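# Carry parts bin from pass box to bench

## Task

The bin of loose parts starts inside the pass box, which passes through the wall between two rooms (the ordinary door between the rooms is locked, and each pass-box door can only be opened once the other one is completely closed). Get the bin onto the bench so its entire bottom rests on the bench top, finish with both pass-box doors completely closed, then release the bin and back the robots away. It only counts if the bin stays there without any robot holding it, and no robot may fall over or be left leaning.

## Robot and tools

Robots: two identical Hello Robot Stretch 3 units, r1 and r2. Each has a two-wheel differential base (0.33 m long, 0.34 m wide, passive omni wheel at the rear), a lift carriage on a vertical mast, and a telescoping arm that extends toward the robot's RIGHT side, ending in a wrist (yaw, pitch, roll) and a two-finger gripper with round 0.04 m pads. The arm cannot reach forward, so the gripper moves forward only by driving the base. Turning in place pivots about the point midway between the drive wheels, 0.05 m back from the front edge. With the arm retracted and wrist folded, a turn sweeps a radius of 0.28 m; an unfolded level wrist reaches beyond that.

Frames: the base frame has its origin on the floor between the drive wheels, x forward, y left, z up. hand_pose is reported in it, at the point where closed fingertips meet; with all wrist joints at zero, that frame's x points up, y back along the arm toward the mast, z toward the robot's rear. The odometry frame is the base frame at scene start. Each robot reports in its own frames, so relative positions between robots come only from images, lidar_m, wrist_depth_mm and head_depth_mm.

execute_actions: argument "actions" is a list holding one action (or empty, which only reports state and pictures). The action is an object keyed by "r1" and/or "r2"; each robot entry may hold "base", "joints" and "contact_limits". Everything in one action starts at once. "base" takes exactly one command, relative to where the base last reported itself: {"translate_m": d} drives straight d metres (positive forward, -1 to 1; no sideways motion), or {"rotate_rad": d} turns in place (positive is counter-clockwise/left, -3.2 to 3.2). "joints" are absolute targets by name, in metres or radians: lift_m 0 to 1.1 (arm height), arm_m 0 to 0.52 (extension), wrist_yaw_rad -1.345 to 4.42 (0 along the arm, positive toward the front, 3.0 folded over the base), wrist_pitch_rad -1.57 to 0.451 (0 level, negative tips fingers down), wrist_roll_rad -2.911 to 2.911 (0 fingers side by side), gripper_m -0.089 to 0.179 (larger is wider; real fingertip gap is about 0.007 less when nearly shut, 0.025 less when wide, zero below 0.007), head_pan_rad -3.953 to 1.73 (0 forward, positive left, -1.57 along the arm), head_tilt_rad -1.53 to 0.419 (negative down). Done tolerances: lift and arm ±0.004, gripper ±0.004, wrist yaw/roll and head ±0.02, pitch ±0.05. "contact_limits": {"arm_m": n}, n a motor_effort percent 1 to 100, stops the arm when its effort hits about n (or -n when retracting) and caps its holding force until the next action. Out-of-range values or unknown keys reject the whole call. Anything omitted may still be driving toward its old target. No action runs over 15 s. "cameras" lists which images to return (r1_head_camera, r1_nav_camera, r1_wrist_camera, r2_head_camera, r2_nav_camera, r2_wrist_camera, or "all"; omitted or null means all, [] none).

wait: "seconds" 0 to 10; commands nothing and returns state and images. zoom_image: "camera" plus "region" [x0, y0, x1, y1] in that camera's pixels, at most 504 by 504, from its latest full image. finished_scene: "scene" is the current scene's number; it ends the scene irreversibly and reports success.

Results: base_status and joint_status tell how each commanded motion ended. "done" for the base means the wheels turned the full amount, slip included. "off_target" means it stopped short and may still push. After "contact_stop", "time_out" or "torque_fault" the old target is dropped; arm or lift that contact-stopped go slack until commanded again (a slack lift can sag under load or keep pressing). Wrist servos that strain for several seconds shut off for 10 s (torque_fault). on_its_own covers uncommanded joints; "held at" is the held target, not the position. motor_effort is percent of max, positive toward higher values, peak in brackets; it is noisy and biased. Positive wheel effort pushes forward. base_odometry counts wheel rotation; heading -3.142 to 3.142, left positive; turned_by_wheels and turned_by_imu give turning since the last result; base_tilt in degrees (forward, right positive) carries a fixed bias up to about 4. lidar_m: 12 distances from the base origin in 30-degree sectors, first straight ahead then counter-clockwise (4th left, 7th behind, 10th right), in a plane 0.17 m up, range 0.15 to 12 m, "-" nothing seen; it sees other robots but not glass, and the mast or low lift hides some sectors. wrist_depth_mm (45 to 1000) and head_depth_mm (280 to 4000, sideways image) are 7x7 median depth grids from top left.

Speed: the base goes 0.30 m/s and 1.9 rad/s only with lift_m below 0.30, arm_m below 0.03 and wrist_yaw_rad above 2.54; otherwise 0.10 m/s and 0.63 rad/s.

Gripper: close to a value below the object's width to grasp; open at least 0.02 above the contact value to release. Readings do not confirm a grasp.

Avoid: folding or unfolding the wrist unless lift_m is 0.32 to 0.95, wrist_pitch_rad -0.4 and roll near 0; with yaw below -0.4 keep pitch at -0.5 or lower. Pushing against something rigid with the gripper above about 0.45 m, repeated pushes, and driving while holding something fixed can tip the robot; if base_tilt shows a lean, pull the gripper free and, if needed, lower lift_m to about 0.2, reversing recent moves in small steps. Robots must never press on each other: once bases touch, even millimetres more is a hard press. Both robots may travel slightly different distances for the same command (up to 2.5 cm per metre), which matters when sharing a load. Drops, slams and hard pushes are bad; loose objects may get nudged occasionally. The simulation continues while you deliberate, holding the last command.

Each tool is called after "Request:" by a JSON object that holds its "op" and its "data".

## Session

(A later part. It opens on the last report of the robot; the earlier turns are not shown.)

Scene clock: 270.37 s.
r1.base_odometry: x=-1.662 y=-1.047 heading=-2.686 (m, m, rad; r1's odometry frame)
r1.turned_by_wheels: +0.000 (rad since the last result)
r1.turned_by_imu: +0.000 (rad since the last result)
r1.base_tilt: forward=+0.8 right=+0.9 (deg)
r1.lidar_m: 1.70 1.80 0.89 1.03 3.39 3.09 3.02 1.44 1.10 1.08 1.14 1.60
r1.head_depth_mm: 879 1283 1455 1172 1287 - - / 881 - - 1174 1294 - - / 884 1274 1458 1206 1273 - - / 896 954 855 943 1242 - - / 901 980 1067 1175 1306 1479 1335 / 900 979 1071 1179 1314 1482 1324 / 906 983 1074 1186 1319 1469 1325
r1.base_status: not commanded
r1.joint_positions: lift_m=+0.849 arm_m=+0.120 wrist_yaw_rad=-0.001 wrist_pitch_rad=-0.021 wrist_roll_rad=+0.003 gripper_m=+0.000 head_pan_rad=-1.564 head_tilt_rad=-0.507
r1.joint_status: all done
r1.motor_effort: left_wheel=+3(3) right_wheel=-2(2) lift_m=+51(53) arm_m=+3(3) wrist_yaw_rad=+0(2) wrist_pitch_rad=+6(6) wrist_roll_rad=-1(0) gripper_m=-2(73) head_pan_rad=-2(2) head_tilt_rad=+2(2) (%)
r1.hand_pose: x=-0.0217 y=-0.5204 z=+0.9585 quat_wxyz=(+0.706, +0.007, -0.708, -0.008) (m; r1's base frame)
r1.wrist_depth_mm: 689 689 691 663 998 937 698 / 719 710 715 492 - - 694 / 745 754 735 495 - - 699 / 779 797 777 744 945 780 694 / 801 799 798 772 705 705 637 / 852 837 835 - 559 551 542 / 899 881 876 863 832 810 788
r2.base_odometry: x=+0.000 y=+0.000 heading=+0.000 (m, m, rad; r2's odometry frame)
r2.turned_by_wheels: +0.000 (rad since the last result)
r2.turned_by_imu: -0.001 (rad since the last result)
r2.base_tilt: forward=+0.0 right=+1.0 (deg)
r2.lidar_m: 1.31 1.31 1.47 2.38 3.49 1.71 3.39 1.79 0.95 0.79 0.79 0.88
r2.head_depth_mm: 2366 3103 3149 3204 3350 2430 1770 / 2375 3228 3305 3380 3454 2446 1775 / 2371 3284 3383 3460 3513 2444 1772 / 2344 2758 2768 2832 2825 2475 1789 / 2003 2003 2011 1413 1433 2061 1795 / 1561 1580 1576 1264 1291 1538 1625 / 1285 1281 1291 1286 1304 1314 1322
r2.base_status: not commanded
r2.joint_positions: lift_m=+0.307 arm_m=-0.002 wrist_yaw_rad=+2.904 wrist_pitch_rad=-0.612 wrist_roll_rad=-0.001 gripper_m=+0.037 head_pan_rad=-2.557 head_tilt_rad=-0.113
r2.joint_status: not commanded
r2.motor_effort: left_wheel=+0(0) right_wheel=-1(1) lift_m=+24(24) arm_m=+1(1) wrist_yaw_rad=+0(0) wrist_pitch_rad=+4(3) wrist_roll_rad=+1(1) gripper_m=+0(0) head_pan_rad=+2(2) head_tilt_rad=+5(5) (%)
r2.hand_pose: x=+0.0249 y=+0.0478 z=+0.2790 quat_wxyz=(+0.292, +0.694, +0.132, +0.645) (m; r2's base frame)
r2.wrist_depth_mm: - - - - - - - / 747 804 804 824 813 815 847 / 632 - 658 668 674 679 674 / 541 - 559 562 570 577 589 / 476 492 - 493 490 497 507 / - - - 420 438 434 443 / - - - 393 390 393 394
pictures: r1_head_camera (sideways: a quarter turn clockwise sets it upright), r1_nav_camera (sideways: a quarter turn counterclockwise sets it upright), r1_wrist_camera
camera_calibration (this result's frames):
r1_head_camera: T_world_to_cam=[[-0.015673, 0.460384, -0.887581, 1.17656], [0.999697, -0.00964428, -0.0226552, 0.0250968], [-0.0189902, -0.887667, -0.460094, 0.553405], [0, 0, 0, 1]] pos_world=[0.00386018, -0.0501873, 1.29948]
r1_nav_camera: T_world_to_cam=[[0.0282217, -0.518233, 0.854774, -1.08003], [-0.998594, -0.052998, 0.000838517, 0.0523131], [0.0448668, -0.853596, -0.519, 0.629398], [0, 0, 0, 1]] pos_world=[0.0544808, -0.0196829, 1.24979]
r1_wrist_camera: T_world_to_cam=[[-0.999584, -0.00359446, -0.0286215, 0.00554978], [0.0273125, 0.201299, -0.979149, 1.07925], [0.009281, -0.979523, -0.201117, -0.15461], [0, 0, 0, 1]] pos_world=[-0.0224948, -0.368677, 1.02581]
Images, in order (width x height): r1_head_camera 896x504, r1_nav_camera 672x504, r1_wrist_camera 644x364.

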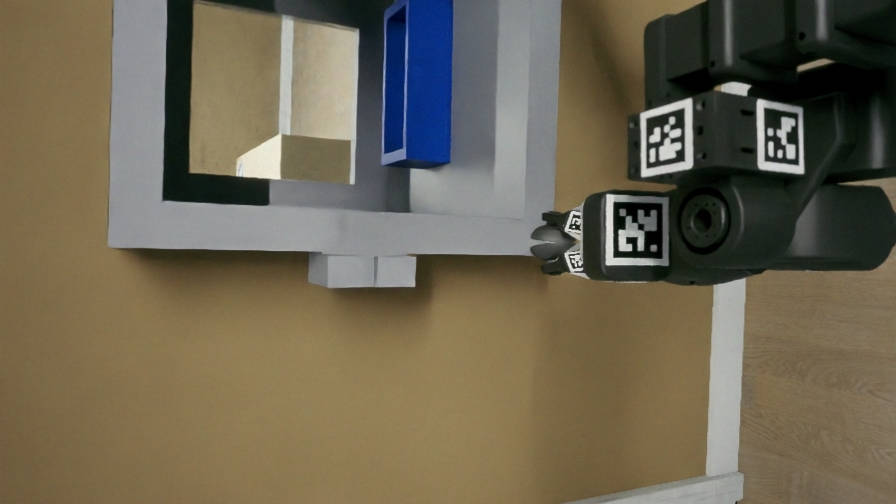

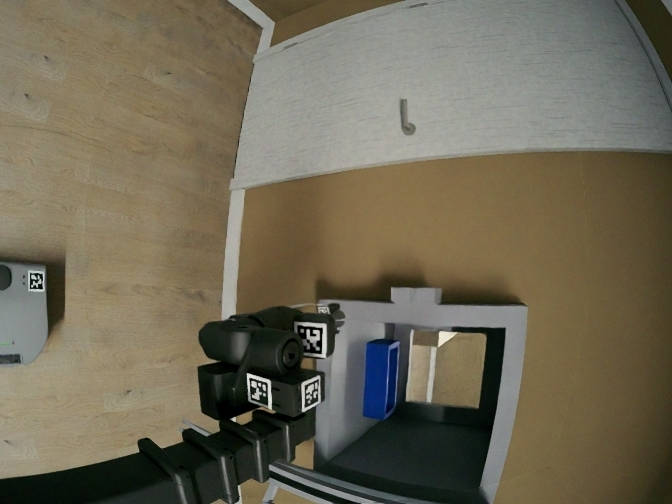

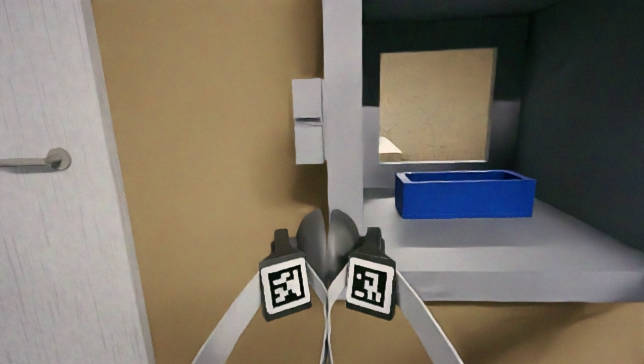

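Request:
{"op": "execute_actions", "data": {"actions": [{"r1":{"base":{"translate_m":-0.3},"joints":{"head_pan_rad":-1.9}}}], "cameras": ["r1_head_camera","r1_wrist_camera"]}}

Scene clock: 278.60 s.
r1.base_odometry: x=-1.393 y=-0.915 heading=-2.686 (m, m, rad; r1's odometry frame)
r1.turned_by_wheels: +0.000 (rad since the last result)
r1.turned_by_imu: +0.020 (rad since the last result)
r1.base_tilt: forward=+0.9 right=+0.8 (deg)
r1.lidar_m: 1.99 2.12 1.01 0.89 3.43 2.80 2.75 1.40 1.08 1.06 1.13 1.62
r1.head_depth_mm: 999 1093 1209 1348 1513 1624 1341 / 973 1058 1169 1294 1452 1584 - / 941 1002 1115 1236 1370 1549 - / 910 395 488 837 694 - - / 886 - 302 312 331 - - / 864 - 2989 1085 944 - - / 840 3779 3068 1127 942 1329 1322
r1.base_status: done
r1.joint_positions: lift_m=+0.849 arm_m=+0.119 wrist_yaw_rad=+0.010 wrist_pitch_rad=-0.016 wrist_roll_rad=+0.003 gripper_m=+0.000 head_pan_rad=-1.893 head_tilt_rad=-0.506
r1.joint_status: all done
r1.motor_effort: left_wheel=+1(11) right_wheel=-7(18) lift_m=+47(51) arm_m=+8(11) wrist_yaw_rad=-9(15) wrist_pitch_rad=+5(7) wrist_roll_rad=+0(1) gripper_m=-3(2) head_pan_rad=-3(14) head_tilt_rad=+2(3) (%)
r1.hand_pose: x=-0.0190 y=-0.5201 z=+0.9599 quat_wxyz=(+0.706, +0.009, -0.708, -0.003) (m; r1's base frame)
r1.wrist_depth_mm: 713 704 695 942 945 529 332 / 754 506 694 - 994 521 371 / 751 515 679 - - 537 424 / 806 800 683 - 942 541 403 / 836 823 653 797 723 540 464 / 873 850 574 - 538 524 409 / 902 897 860 823 801 773 302
r2.base_odometry: x=+0.000 y=+0.000 heading=+0.000 (m, m, rad; r2's odometry frame)
r2.turned_by_wheels: +0.000 (rad since the last result)
r2.turned_by_imu: -0.002 (rad since the last result)
r2.base_tilt: forward=+0.0 right=+1.2 (deg)
r2.lidar_m: 1.31 1.31 1.47 2.39 3.50 1.71 3.40 1.78 0.95 0.79 0.79 0.89
r2.head_depth_mm: 2399 3024 3165 3258 3303 2411 1782 / 2399 3170 3286 3371 3414 2440 1776 / 2351 3233 3392 3465 3468 2467 1781 / 2349 2719 2781 2808 2858 2469 1795 / 1992 2013 2027 1420 1433 2063 1797 / 1565 1570 1586 1258 1297 1535 1615 / 1290 1289 1297 1284 1300 1313 1321
r2.base_status: not commanded
r2.joint_positions: lift_m=+0.307 arm_m=-0.002 wrist_yaw_rad=+2.904 wrist_pitch_rad=-0.612 wrist_roll_rad=-0.001 gripper_m=+0.037 head_pan_rad=-2.557 head_tilt_rad=-0.113
r2.joint_status: not commanded
r2.motor_effort: left_wheel=+0(0) right_wheel=-1(1) lift_m=+24(24) arm_m=+1(1) wrist_yaw_rad=+0(0) wrist_pitch_rad=+4(3) wrist_roll_rad=+0(0) gripper_m=+0(0) head_pan_rad=+2(2) head_tilt_rad=+5(5) (%)
r2.hand_pose: x=+0.0249 y=+0.0478 z=+0.2790 quat_wxyz=(+0.292, +0.694, +0.132, +0.645) (m; r2's base frame)
r2.wrist_depth_mm: - - - - - - - / 721 796 781 802 816 826 818 / 632 - 645 646 660 685 682 / 547 - 548 561 567 587 581 / 476 485 - 487 493 490 504 / - - - 425 436 442 438 / - - - 394 397 399 399
pictures: r1_head_camera (sideways: a quarter turn clockwise sets it upright), r1_wrist_camera
camera_calibration (this result's frames):
r1_head_camera: T_world_to_cam=[[0.133606, 0.439638, -0.888183, 1.17643], [0.942911, -0.332276, -0.0226336, 0.0254152], [-0.305072, -0.834453, -0.458933, 0.553639], [0, 0, 0, 1]] pos_world=[-0.0122421, -0.0467725, 1.29954]
r1_wrist_camera: T_world_to_cam=[[-0.999486, -0.0144903, -0.0285978, 0.0026544], [0.0251934, 0.196657, -0.980149, 1.07904], [0.0198266, -0.980365, -0.196191, -0.159075], [0, 0, 0, 1]] pos_world=[-0.0213777, -0.368113, 1.02649]
Images, in order (width x height): r1_head_camera 896x504, r1_wrist_camera 644x364.

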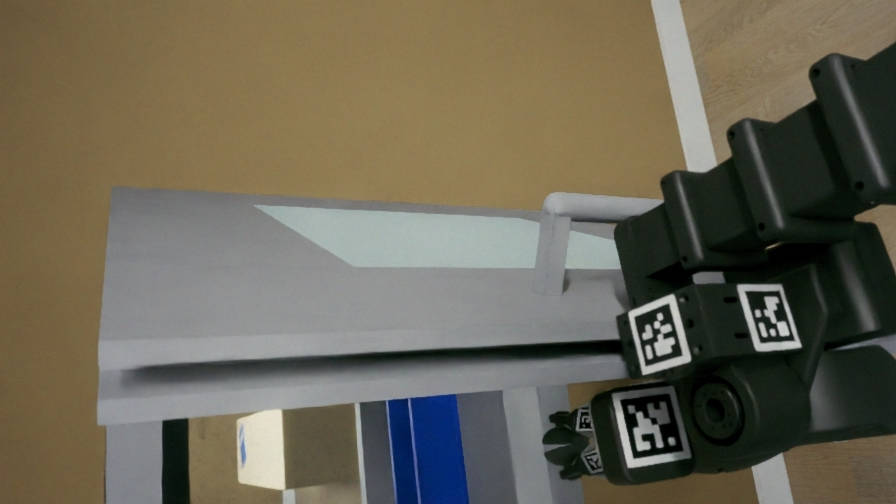

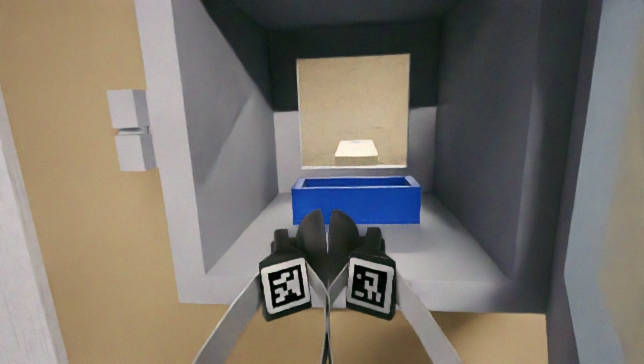

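Request:
{"op": "execute_actions", "data": {"actions": [{"r1":{"base":{"translate_m":-0.1}}}], "cameras": ["r1_head_camera","r1_wrist_camera"]}}

Scene clock: 284.17 s.
r1.base_odometry: x=-1.303 y=-0.871 heading=-2.685 (m, m, rad; r1's odometry frame)
r1.turned_by_wheels: +0.001 (rad since the last result)
r1.turned_by_imu: +0.230 (rad since the last result)
r1.base_tilt: forward=+1.7 right=+0.8 (deg)
r1.lidar_m: 2.05 1.05 0.90 0.90 3.02 2.69 1.96 1.18 1.05 1.05 1.25 2.05
r1.head_depth_mm: 891 956 1055 1163 1297 1463 1376 / 880 520 716 822 1268 1446 - / 874 373 436 1117 793 805 - / 871 303 321 359 379 - - / 870 - - 298 322 - - / 863 1257 1389 1090 976 - - / 857 1054 1142 1089 980 1405 1322
r1.base_status: done
r1.joint_positions: lift_m=+0.850 arm_m=+0.119 wrist_yaw_rad=+0.030 wrist_pitch_rad=-0.016 wrist_roll_rad=+0.001 gripper_m=+0.000 head_pan_rad=-1.893 head_tilt_rad=-0.505
r1.joint_status: not commanded
r1.on_its_own: right_wheel is at rest, and its effort (-22) is outside its rest range (-18 to +18); wrist_yaw_rad is at rest, and its effort (-29) is outside its rest range (-12 to +12)
r1.motor_effort: left_wheel=+4(18) right_wheel=-22(38) lift_m=+45(47) arm_m=+11(15) wrist_yaw_rad=-29(29) wrist_pitch_rad=+5(5) wrist_roll_rad=+1(1) gripper_m=-2(3) head_pan_rad=-2(3) head_tilt_rad=+1(2) (%)
r1.hand_pose: x=-0.0138 y=-0.5198 z=+0.9600 quat_wxyz=(+0.707, +0.017, -0.707, +0.005) (m; r1's base frame)
r1.wrist_depth_mm: 965 874 783 622 932 889 659 / - 890 808 639 - - 642 / - 930 852 655 - - 635 / - 991 885 665 977 925 618 / - - 911 604 725 692 603 / - - 968 - 528 505 504 / - - - 873 803 698 458
r2.base_odometry: x=+0.000 y=+0.000 heading=+0.000 (m, m, rad; r2's odometry frame)
r2.turned_by_wheels: +0.000 (rad since the last result)
r2.turned_by_imu: -0.001 (rad since the last result)
r2.base_tilt: forward=-0.1 right=+1.1 (deg)
r2.lidar_m: 1.32 1.31 1.47 2.38 3.48 1.70 3.40 1.78 0.95 0.79 0.79 0.89
r2.head_depth_mm: 2367 3094 3079 3246 3317 2437 1776 / 2359 3157 3236 3279 3386 2429 1789 / 2376 3251 3337 3486 3516 2459 1790 / 2320 2767 2784 2776 2802 2462 1808 / 2002 2045 2026 1411 1422 2073 1799 / 1566 1560 1566 1254 1294 1556 1614 / 1282 1299 1297 1277 1303 1316 1326
r2.base_status: not commanded
r2.joint_positions: lift_m=+0.307 arm_m=-0.002 wrist_yaw_rad=+2.904 wrist_pitch_rad=-0.612 wrist_roll_rad=-0.001 gripper_m=+0.037 head_pan_rad=-2.557 head_tilt_rad=-0.113
r2.joint_status: not commanded
r2.motor_effort: left_wheel=+0(0) right_wheel=-1(0) lift_m=+24(24) arm_m=+0(1) wrist_yaw_rad=+0(0) wrist_pitch_rad=+4(4) wrist_roll_rad=+0(1) gripper_m=+0(0) head_pan_rad=+2(2) head_tilt_rad=+5(5) (%)
r2.hand_pose: x=+0.0249 y=+0.0478 z=+0.2790 quat_wxyz=(+0.292, +0.694, +0.132, +0.645) (m; r2's base frame)
r2.wrist_depth_mm: - - - - - - - / 733 792 788 812 812 850 845 / 633 - 636 651 662 697 681 / 544 - 557 556 564 570 578 / 481 489 - 490 495 496 505 / - - - 427 440 439 442 / - - - 385 389 393 394
pictures: r1_head_camera (sideways: a quarter turn clockwise sets it upright), r1_wrist_camera
camera_calibration (this result's frames):
r1_head_camera: T_world_to_cam=[[0.13332, 0.438628, -0.888725, 1.17714], [0.942867, -0.332402, -0.0226141, 0.0253901], [-0.305333, -0.834934, -0.457883, 0.552275], [0, 0, 0, 1]] pos_world=[-0.0122479, -0.0467731, 1.29961]
r1_wrist_camera: T_world_to_cam=[[-0.99905, -0.0345899, -0.0265092, -0.0046512], [0.0191916, 0.196929, -0.98023, 1.07908], [0.0391265, -0.979807, -0.196078, -0.158356], [0, 0, 0, 1]] pos_world=[-0.0191601, -0.367822, 1.02657]
Images, in order (width x height): r1_head_camera 896x504, r1_wrist_camera 644x364.

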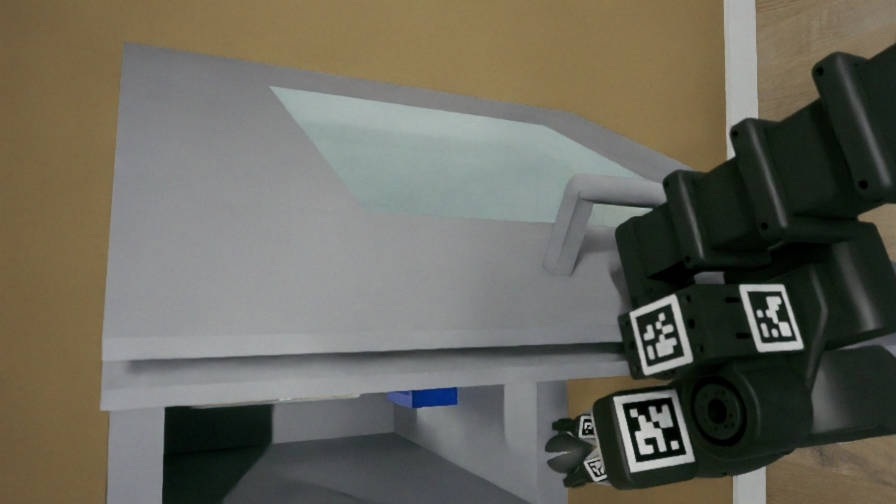

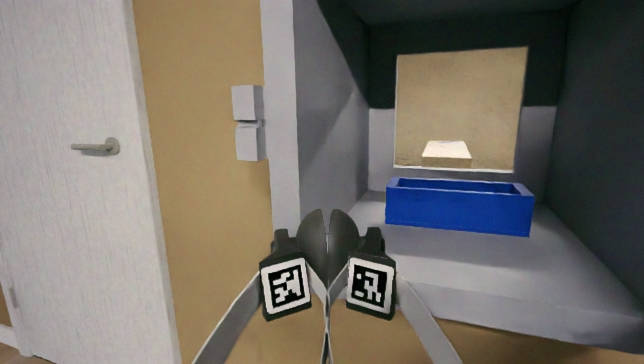

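Request:
{"op": "execute_actions", "data": {"actions": [{"r1":{"base":{"translate_m":0.1}}}], "cameras": []}}

Request:
{"op": "execute_actions", "data": {"actions": [{"r1":{"base":{"rotate_rad":-0.25},"joints":{"wrist_yaw_rad":0,"head_pan_rad":-1.57}}}], "cameras": ["r1_head_camera","r1_wrist_camera"]}}

Scene clock: 291.10 s.
r1.base_odometry: x=-1.393 y=-0.915 heading=-2.686 (m, m, rad; r1's odometry frame)
r1.turned_by_wheels: +0.000 (rad since the last result)
r1.turned_by_imu: -0.001 (rad since the last result)
r1.base_tilt: forward=+0.8 right=+0.9 (deg)
r1.lidar_m: 1.97 0.98 0.99 0.88 3.14 2.78 2.01 1.21 1.08 1.08 1.28 1.96
r1.head_depth_mm: 901 525 756 1163 1332 1501 1341 / 896 337 398 907 495 650 - / 898 288 302 336 381 470 - / 887 3917 3114 1095 1000 - - / 883 - 3232 1174 1292 - - / 881 1253 1368 1141 1268 - - / 876 787 854 929 1226 1443 1328
r1.base_status: done
r1.joint_positions: lift_m=+0.850 arm_m=+0.120 wrist_yaw_rad=+0.048 wrist_pitch_rad=-0.016 wrist_roll_rad=+0.001 gripper_m=+0.000 head_pan_rad=-1.893 head_tilt_rad=-0.505
r1.joint_status: not commanded
r1.on_its_own: wrist_yaw_rad is held at +0.047, not at your +0.000, by its stall guard, which is not easing now
r1.motor_effort: left_wheel=+0(12) right_wheel=+1(20) lift_m=+45(45) arm_m=+2(11) wrist_yaw_rad=-1(17) wrist_pitch_rad=+5(5) wrist_roll_rad=+1(1) gripper_m=-2(3) head_pan_rad=-3(2) head_tilt_rad=+3(3) (%)
r1.hand_pose: x=-0.0092 y=-0.5203 z=+0.9600 quat_wxyz=(+0.707, +0.023, -0.707, +0.011) (m; r1's base frame)
r1.wrist_depth_mm: - 904 799 546 916 895 833 / - 950 851 535 - - 839 / - 997 888 550 - - 848 / - - 921 823 936 799 763 / - - 955 852 727 712 679 / - - - - 551 524 496 / - - - 931 837 734 636
r2.base_odometry: x=+0.000 y=+0.000 heading=+0.000 (m, m, rad; r2's odometry frame)
r2.turned_by_wheels: +0.000 (rad since the last result)
r2.turned_by_imu: -0.002 (rad since the last result)
r2.base_tilt: forward=-0.1 right=+1.1 (deg)
r2.lidar_m: 1.32 1.31 1.47 2.39 3.49 1.70 3.40 1.78 0.95 0.79 0.79 0.89
r2.head_depth_mm: 2396 3118 3177 3226 3278 2427 1781 / 2380 3190 3216 3338 3348 2417 1778 / 2384 3246 3319 3459 3512 2465 1784 / 2336 2771 2728 2778 2874 2466 1798 / 2008 2018 2023 1423 1436 2106 1801 / 1567 1579 1600 1262 1311 1536 1608 / 1279 1298 1290 1278 1298 1309 1330
r2.base_status: not commanded
r2.joint_positions: lift_m=+0.307 arm_m=-0.002 wrist_yaw_rad=+2.904 wrist_pitch_rad=-0.612 wrist_roll_rad=-0.001 gripper_m=+0.037 head_pan_rad=-2.557 head_tilt_rad=-0.113
r2.joint_status: not commanded
r2.motor_effort: left_wheel=-1(0) right_wheel=-1(1) lift_m=+24(24) arm_m=+0(0) wrist_yaw_rad=+0(0) wrist_pitch_rad=+3(4) wrist_roll_rad=+0(1) gripper_m=+0(0) head_pan_rad=+2(2) head_tilt_rad=+5(5) (%)
r2.hand_pose: x=+0.0249 y=+0.0478 z=+0.2790 quat_wxyz=(+0.292, +0.694, +0.132, +0.645) (m; r2's base frame)
r2.wrist_depth_mm: - - - - - - - / 746 806 777 817 787 844 820 / 652 - 647 647 650 681 678 / 538 - 560 560 567 583 594 / 488 496 - 492 496 502 500 / - - - 429 432 438 445 / - - - 390 390 398 401
pictures: none
No camera images: the call's "cameras" was empty. Leave "cameras" out to get every camera's image.

Scene clock: 293.97 s.
r1.base_odometry: x=-1.393 y=-0.915 heading=-2.935 (m, m, rad; r1's odometry frame)
r1.turned_by_wheels: -0.250 (rad since the last result)
r1.turned_by_imu: -0.253 (rad since the last result)
r1.base_tilt: forward=+0.8 right=+0.9 (deg)
r1.lidar_m: 1.97 2.07 0.99 0.88 3.40 2.85 2.78 1.45 1.10 1.08 1.14 1.60
r1.head_depth_mm: 887 290 344 422 729 - - / 883 1273 302 313 344 - - / 886 - 3190 1184 1277 - - / 886 3928 3192 1181 1000 - - / 889 1292 1449 1196 1304 1466 1332 / 888 896 996 1021 1300 1461 1330 / 890 785 851 1157 1310 1474 1326
r1.base_status: done
r1.joint_positions: lift_m=+0.850 arm_m=+0.120 wrist_yaw_rad=+0.001 wrist_pitch_rad=-0.016 wrist_roll_rad=+0.001 gripper_m=+0.000 head_pan_rad=-1.577 head_tilt_rad=-0.505
r1.joint_status: all done
r1.motor_effort: left_wheel=+3(12) right_wheel=-2(13) lift_m=+45(45) arm_m=+2(3) wrist_yaw_rad=-1(12) wrist_pitch_rad=+5(5) wrist_roll_rad=+1(1) gripper_m=-2(3) head_pan_rad=+1(19) head_tilt_rad=+0(1) (%)
r1.hand_pose: x=-0.0212 y=-0.5206 z=+0.9600 quat_wxyz=(+0.707, +0.006, -0.707, -0.006) (m; r1's base frame)
r1.wrist_depth_mm: 716 698 692 963 931 535 395 / 740 725 693 - - 542 439 / 761 522 688 - - 546 422 / 795 780 686 914 937 543 481 / 821 821 643 806 716 540 711 / 857 873 595 - 556 546 737 / 885 904 880 841 826 813 300
r2.base_odometry: x=+0.000 y=+0.000 heading=+0.000 (m, m, rad; r2's odometry frame)
r2.turned_by_wheels: +0.000 (rad since the last result)
r2.turned_by_imu: -0.001 (rad since the last result)
r2.base_tilt: forward=-0.2 right=+1.0 (deg)
r2.lidar_m: 1.32 1.31 1.47 2.39 3.49 1.71 3.40 1.78 0.95 0.79 0.79 0.88
r2.head_depth_mm: 2378 3107 3140 3288 3249 2419 1781 / 2384 3178 3253 3395 3385 2436 1780 / 2356 3262 3360 3493 3491 2456 1780 / 2349 2766 2772 2833 2789 2465 1796 / 1983 2035 2043 1410 1428 2077 1789 / 1574 1573 1583 1257 1301 1534 1617 / 1295 1297 1291 1289 1310 1311 1310
r2.base_status: not commanded
r2.joint_positions: lift_m=+0.307 arm_m=-0.002 wrist_yaw_rad=+2.904 wrist_pitch_rad=-0.612 wrist_roll_rad=-0.001 gripper_m=+0.037 head_pan_rad=-2.557 head_tilt_rad=-0.113
r2.joint_status: not commanded
r2.motor_effort: left_wheel=+0(0) right_wheel=+0(1) lift_m=+24(24) arm_m=+1(1) wrist_yaw_rad=+0(0) wrist_pitch_rad=+3(3) wrist_roll_rad=+1(1) gripper_m=+0(0) head_pan_rad=+2(2) head_tilt_rad=+5(5) (%)
r2.hand_pose: x=+0.0249 y=+0.0478 z=+0.2790 quat_wxyz=(+0.292, +0.694, +0.132, +0.645) (m; r2's base frame)
r2.wrist_depth_mm: - - - - - - - / 739 807 769 829 796 836 876 / 632 - 651 667 665 677 703 / 541 - 563 560 559 579 588 / 477 497 - 489 491 499 499 / - - - 424 433 442 448 / - - - 394 393 398 396
pictures: r1_head_camera (sideways: a quarter turn clockwise sets it upright), r1_wrist_camera
camera_calibration (this result's frames):
r1_head_camera: T_world_to_cam=[[-0.00962455, 0.45834, -0.888725, 1.17801], [0.999483, -0.022861, -0.0226141, 0.0250447], [-0.0306821, -0.888483, -0.457883, 0.5506], [0, 0, 0, 1]] pos_world=[0.00319961, -0.0501593, 1.29961]
r1_wrist_camera: T_world_to_cam=[[-0.999629, -0.00579187, -0.0265957, 0.00301909], [0.0249429, 0.196226, -0.980241, 1.07917], [0.0108962, -0.980542, -0.196009, -0.159929], [0, 0, 0, 1]] pos_world=[-0.0221571, -0.368561, 1.02658]
Images, in order (width x height): r1_head_camera 896x504, r1_wrist_camera 644x364.

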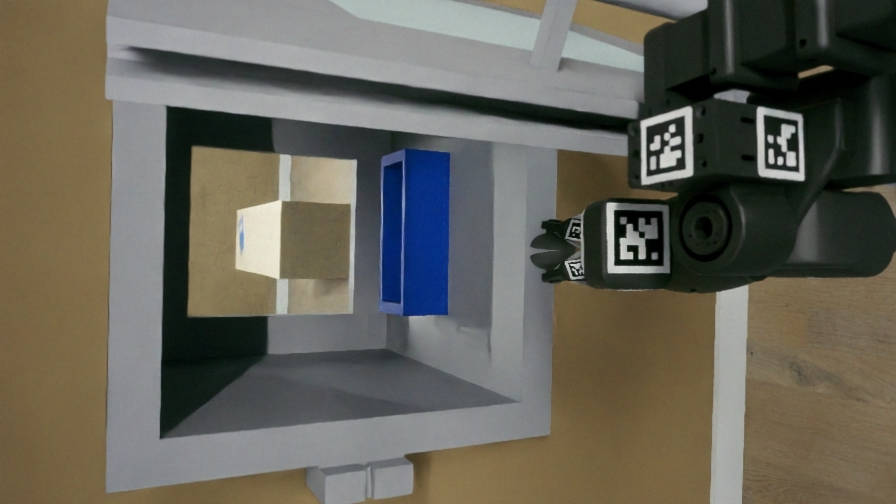

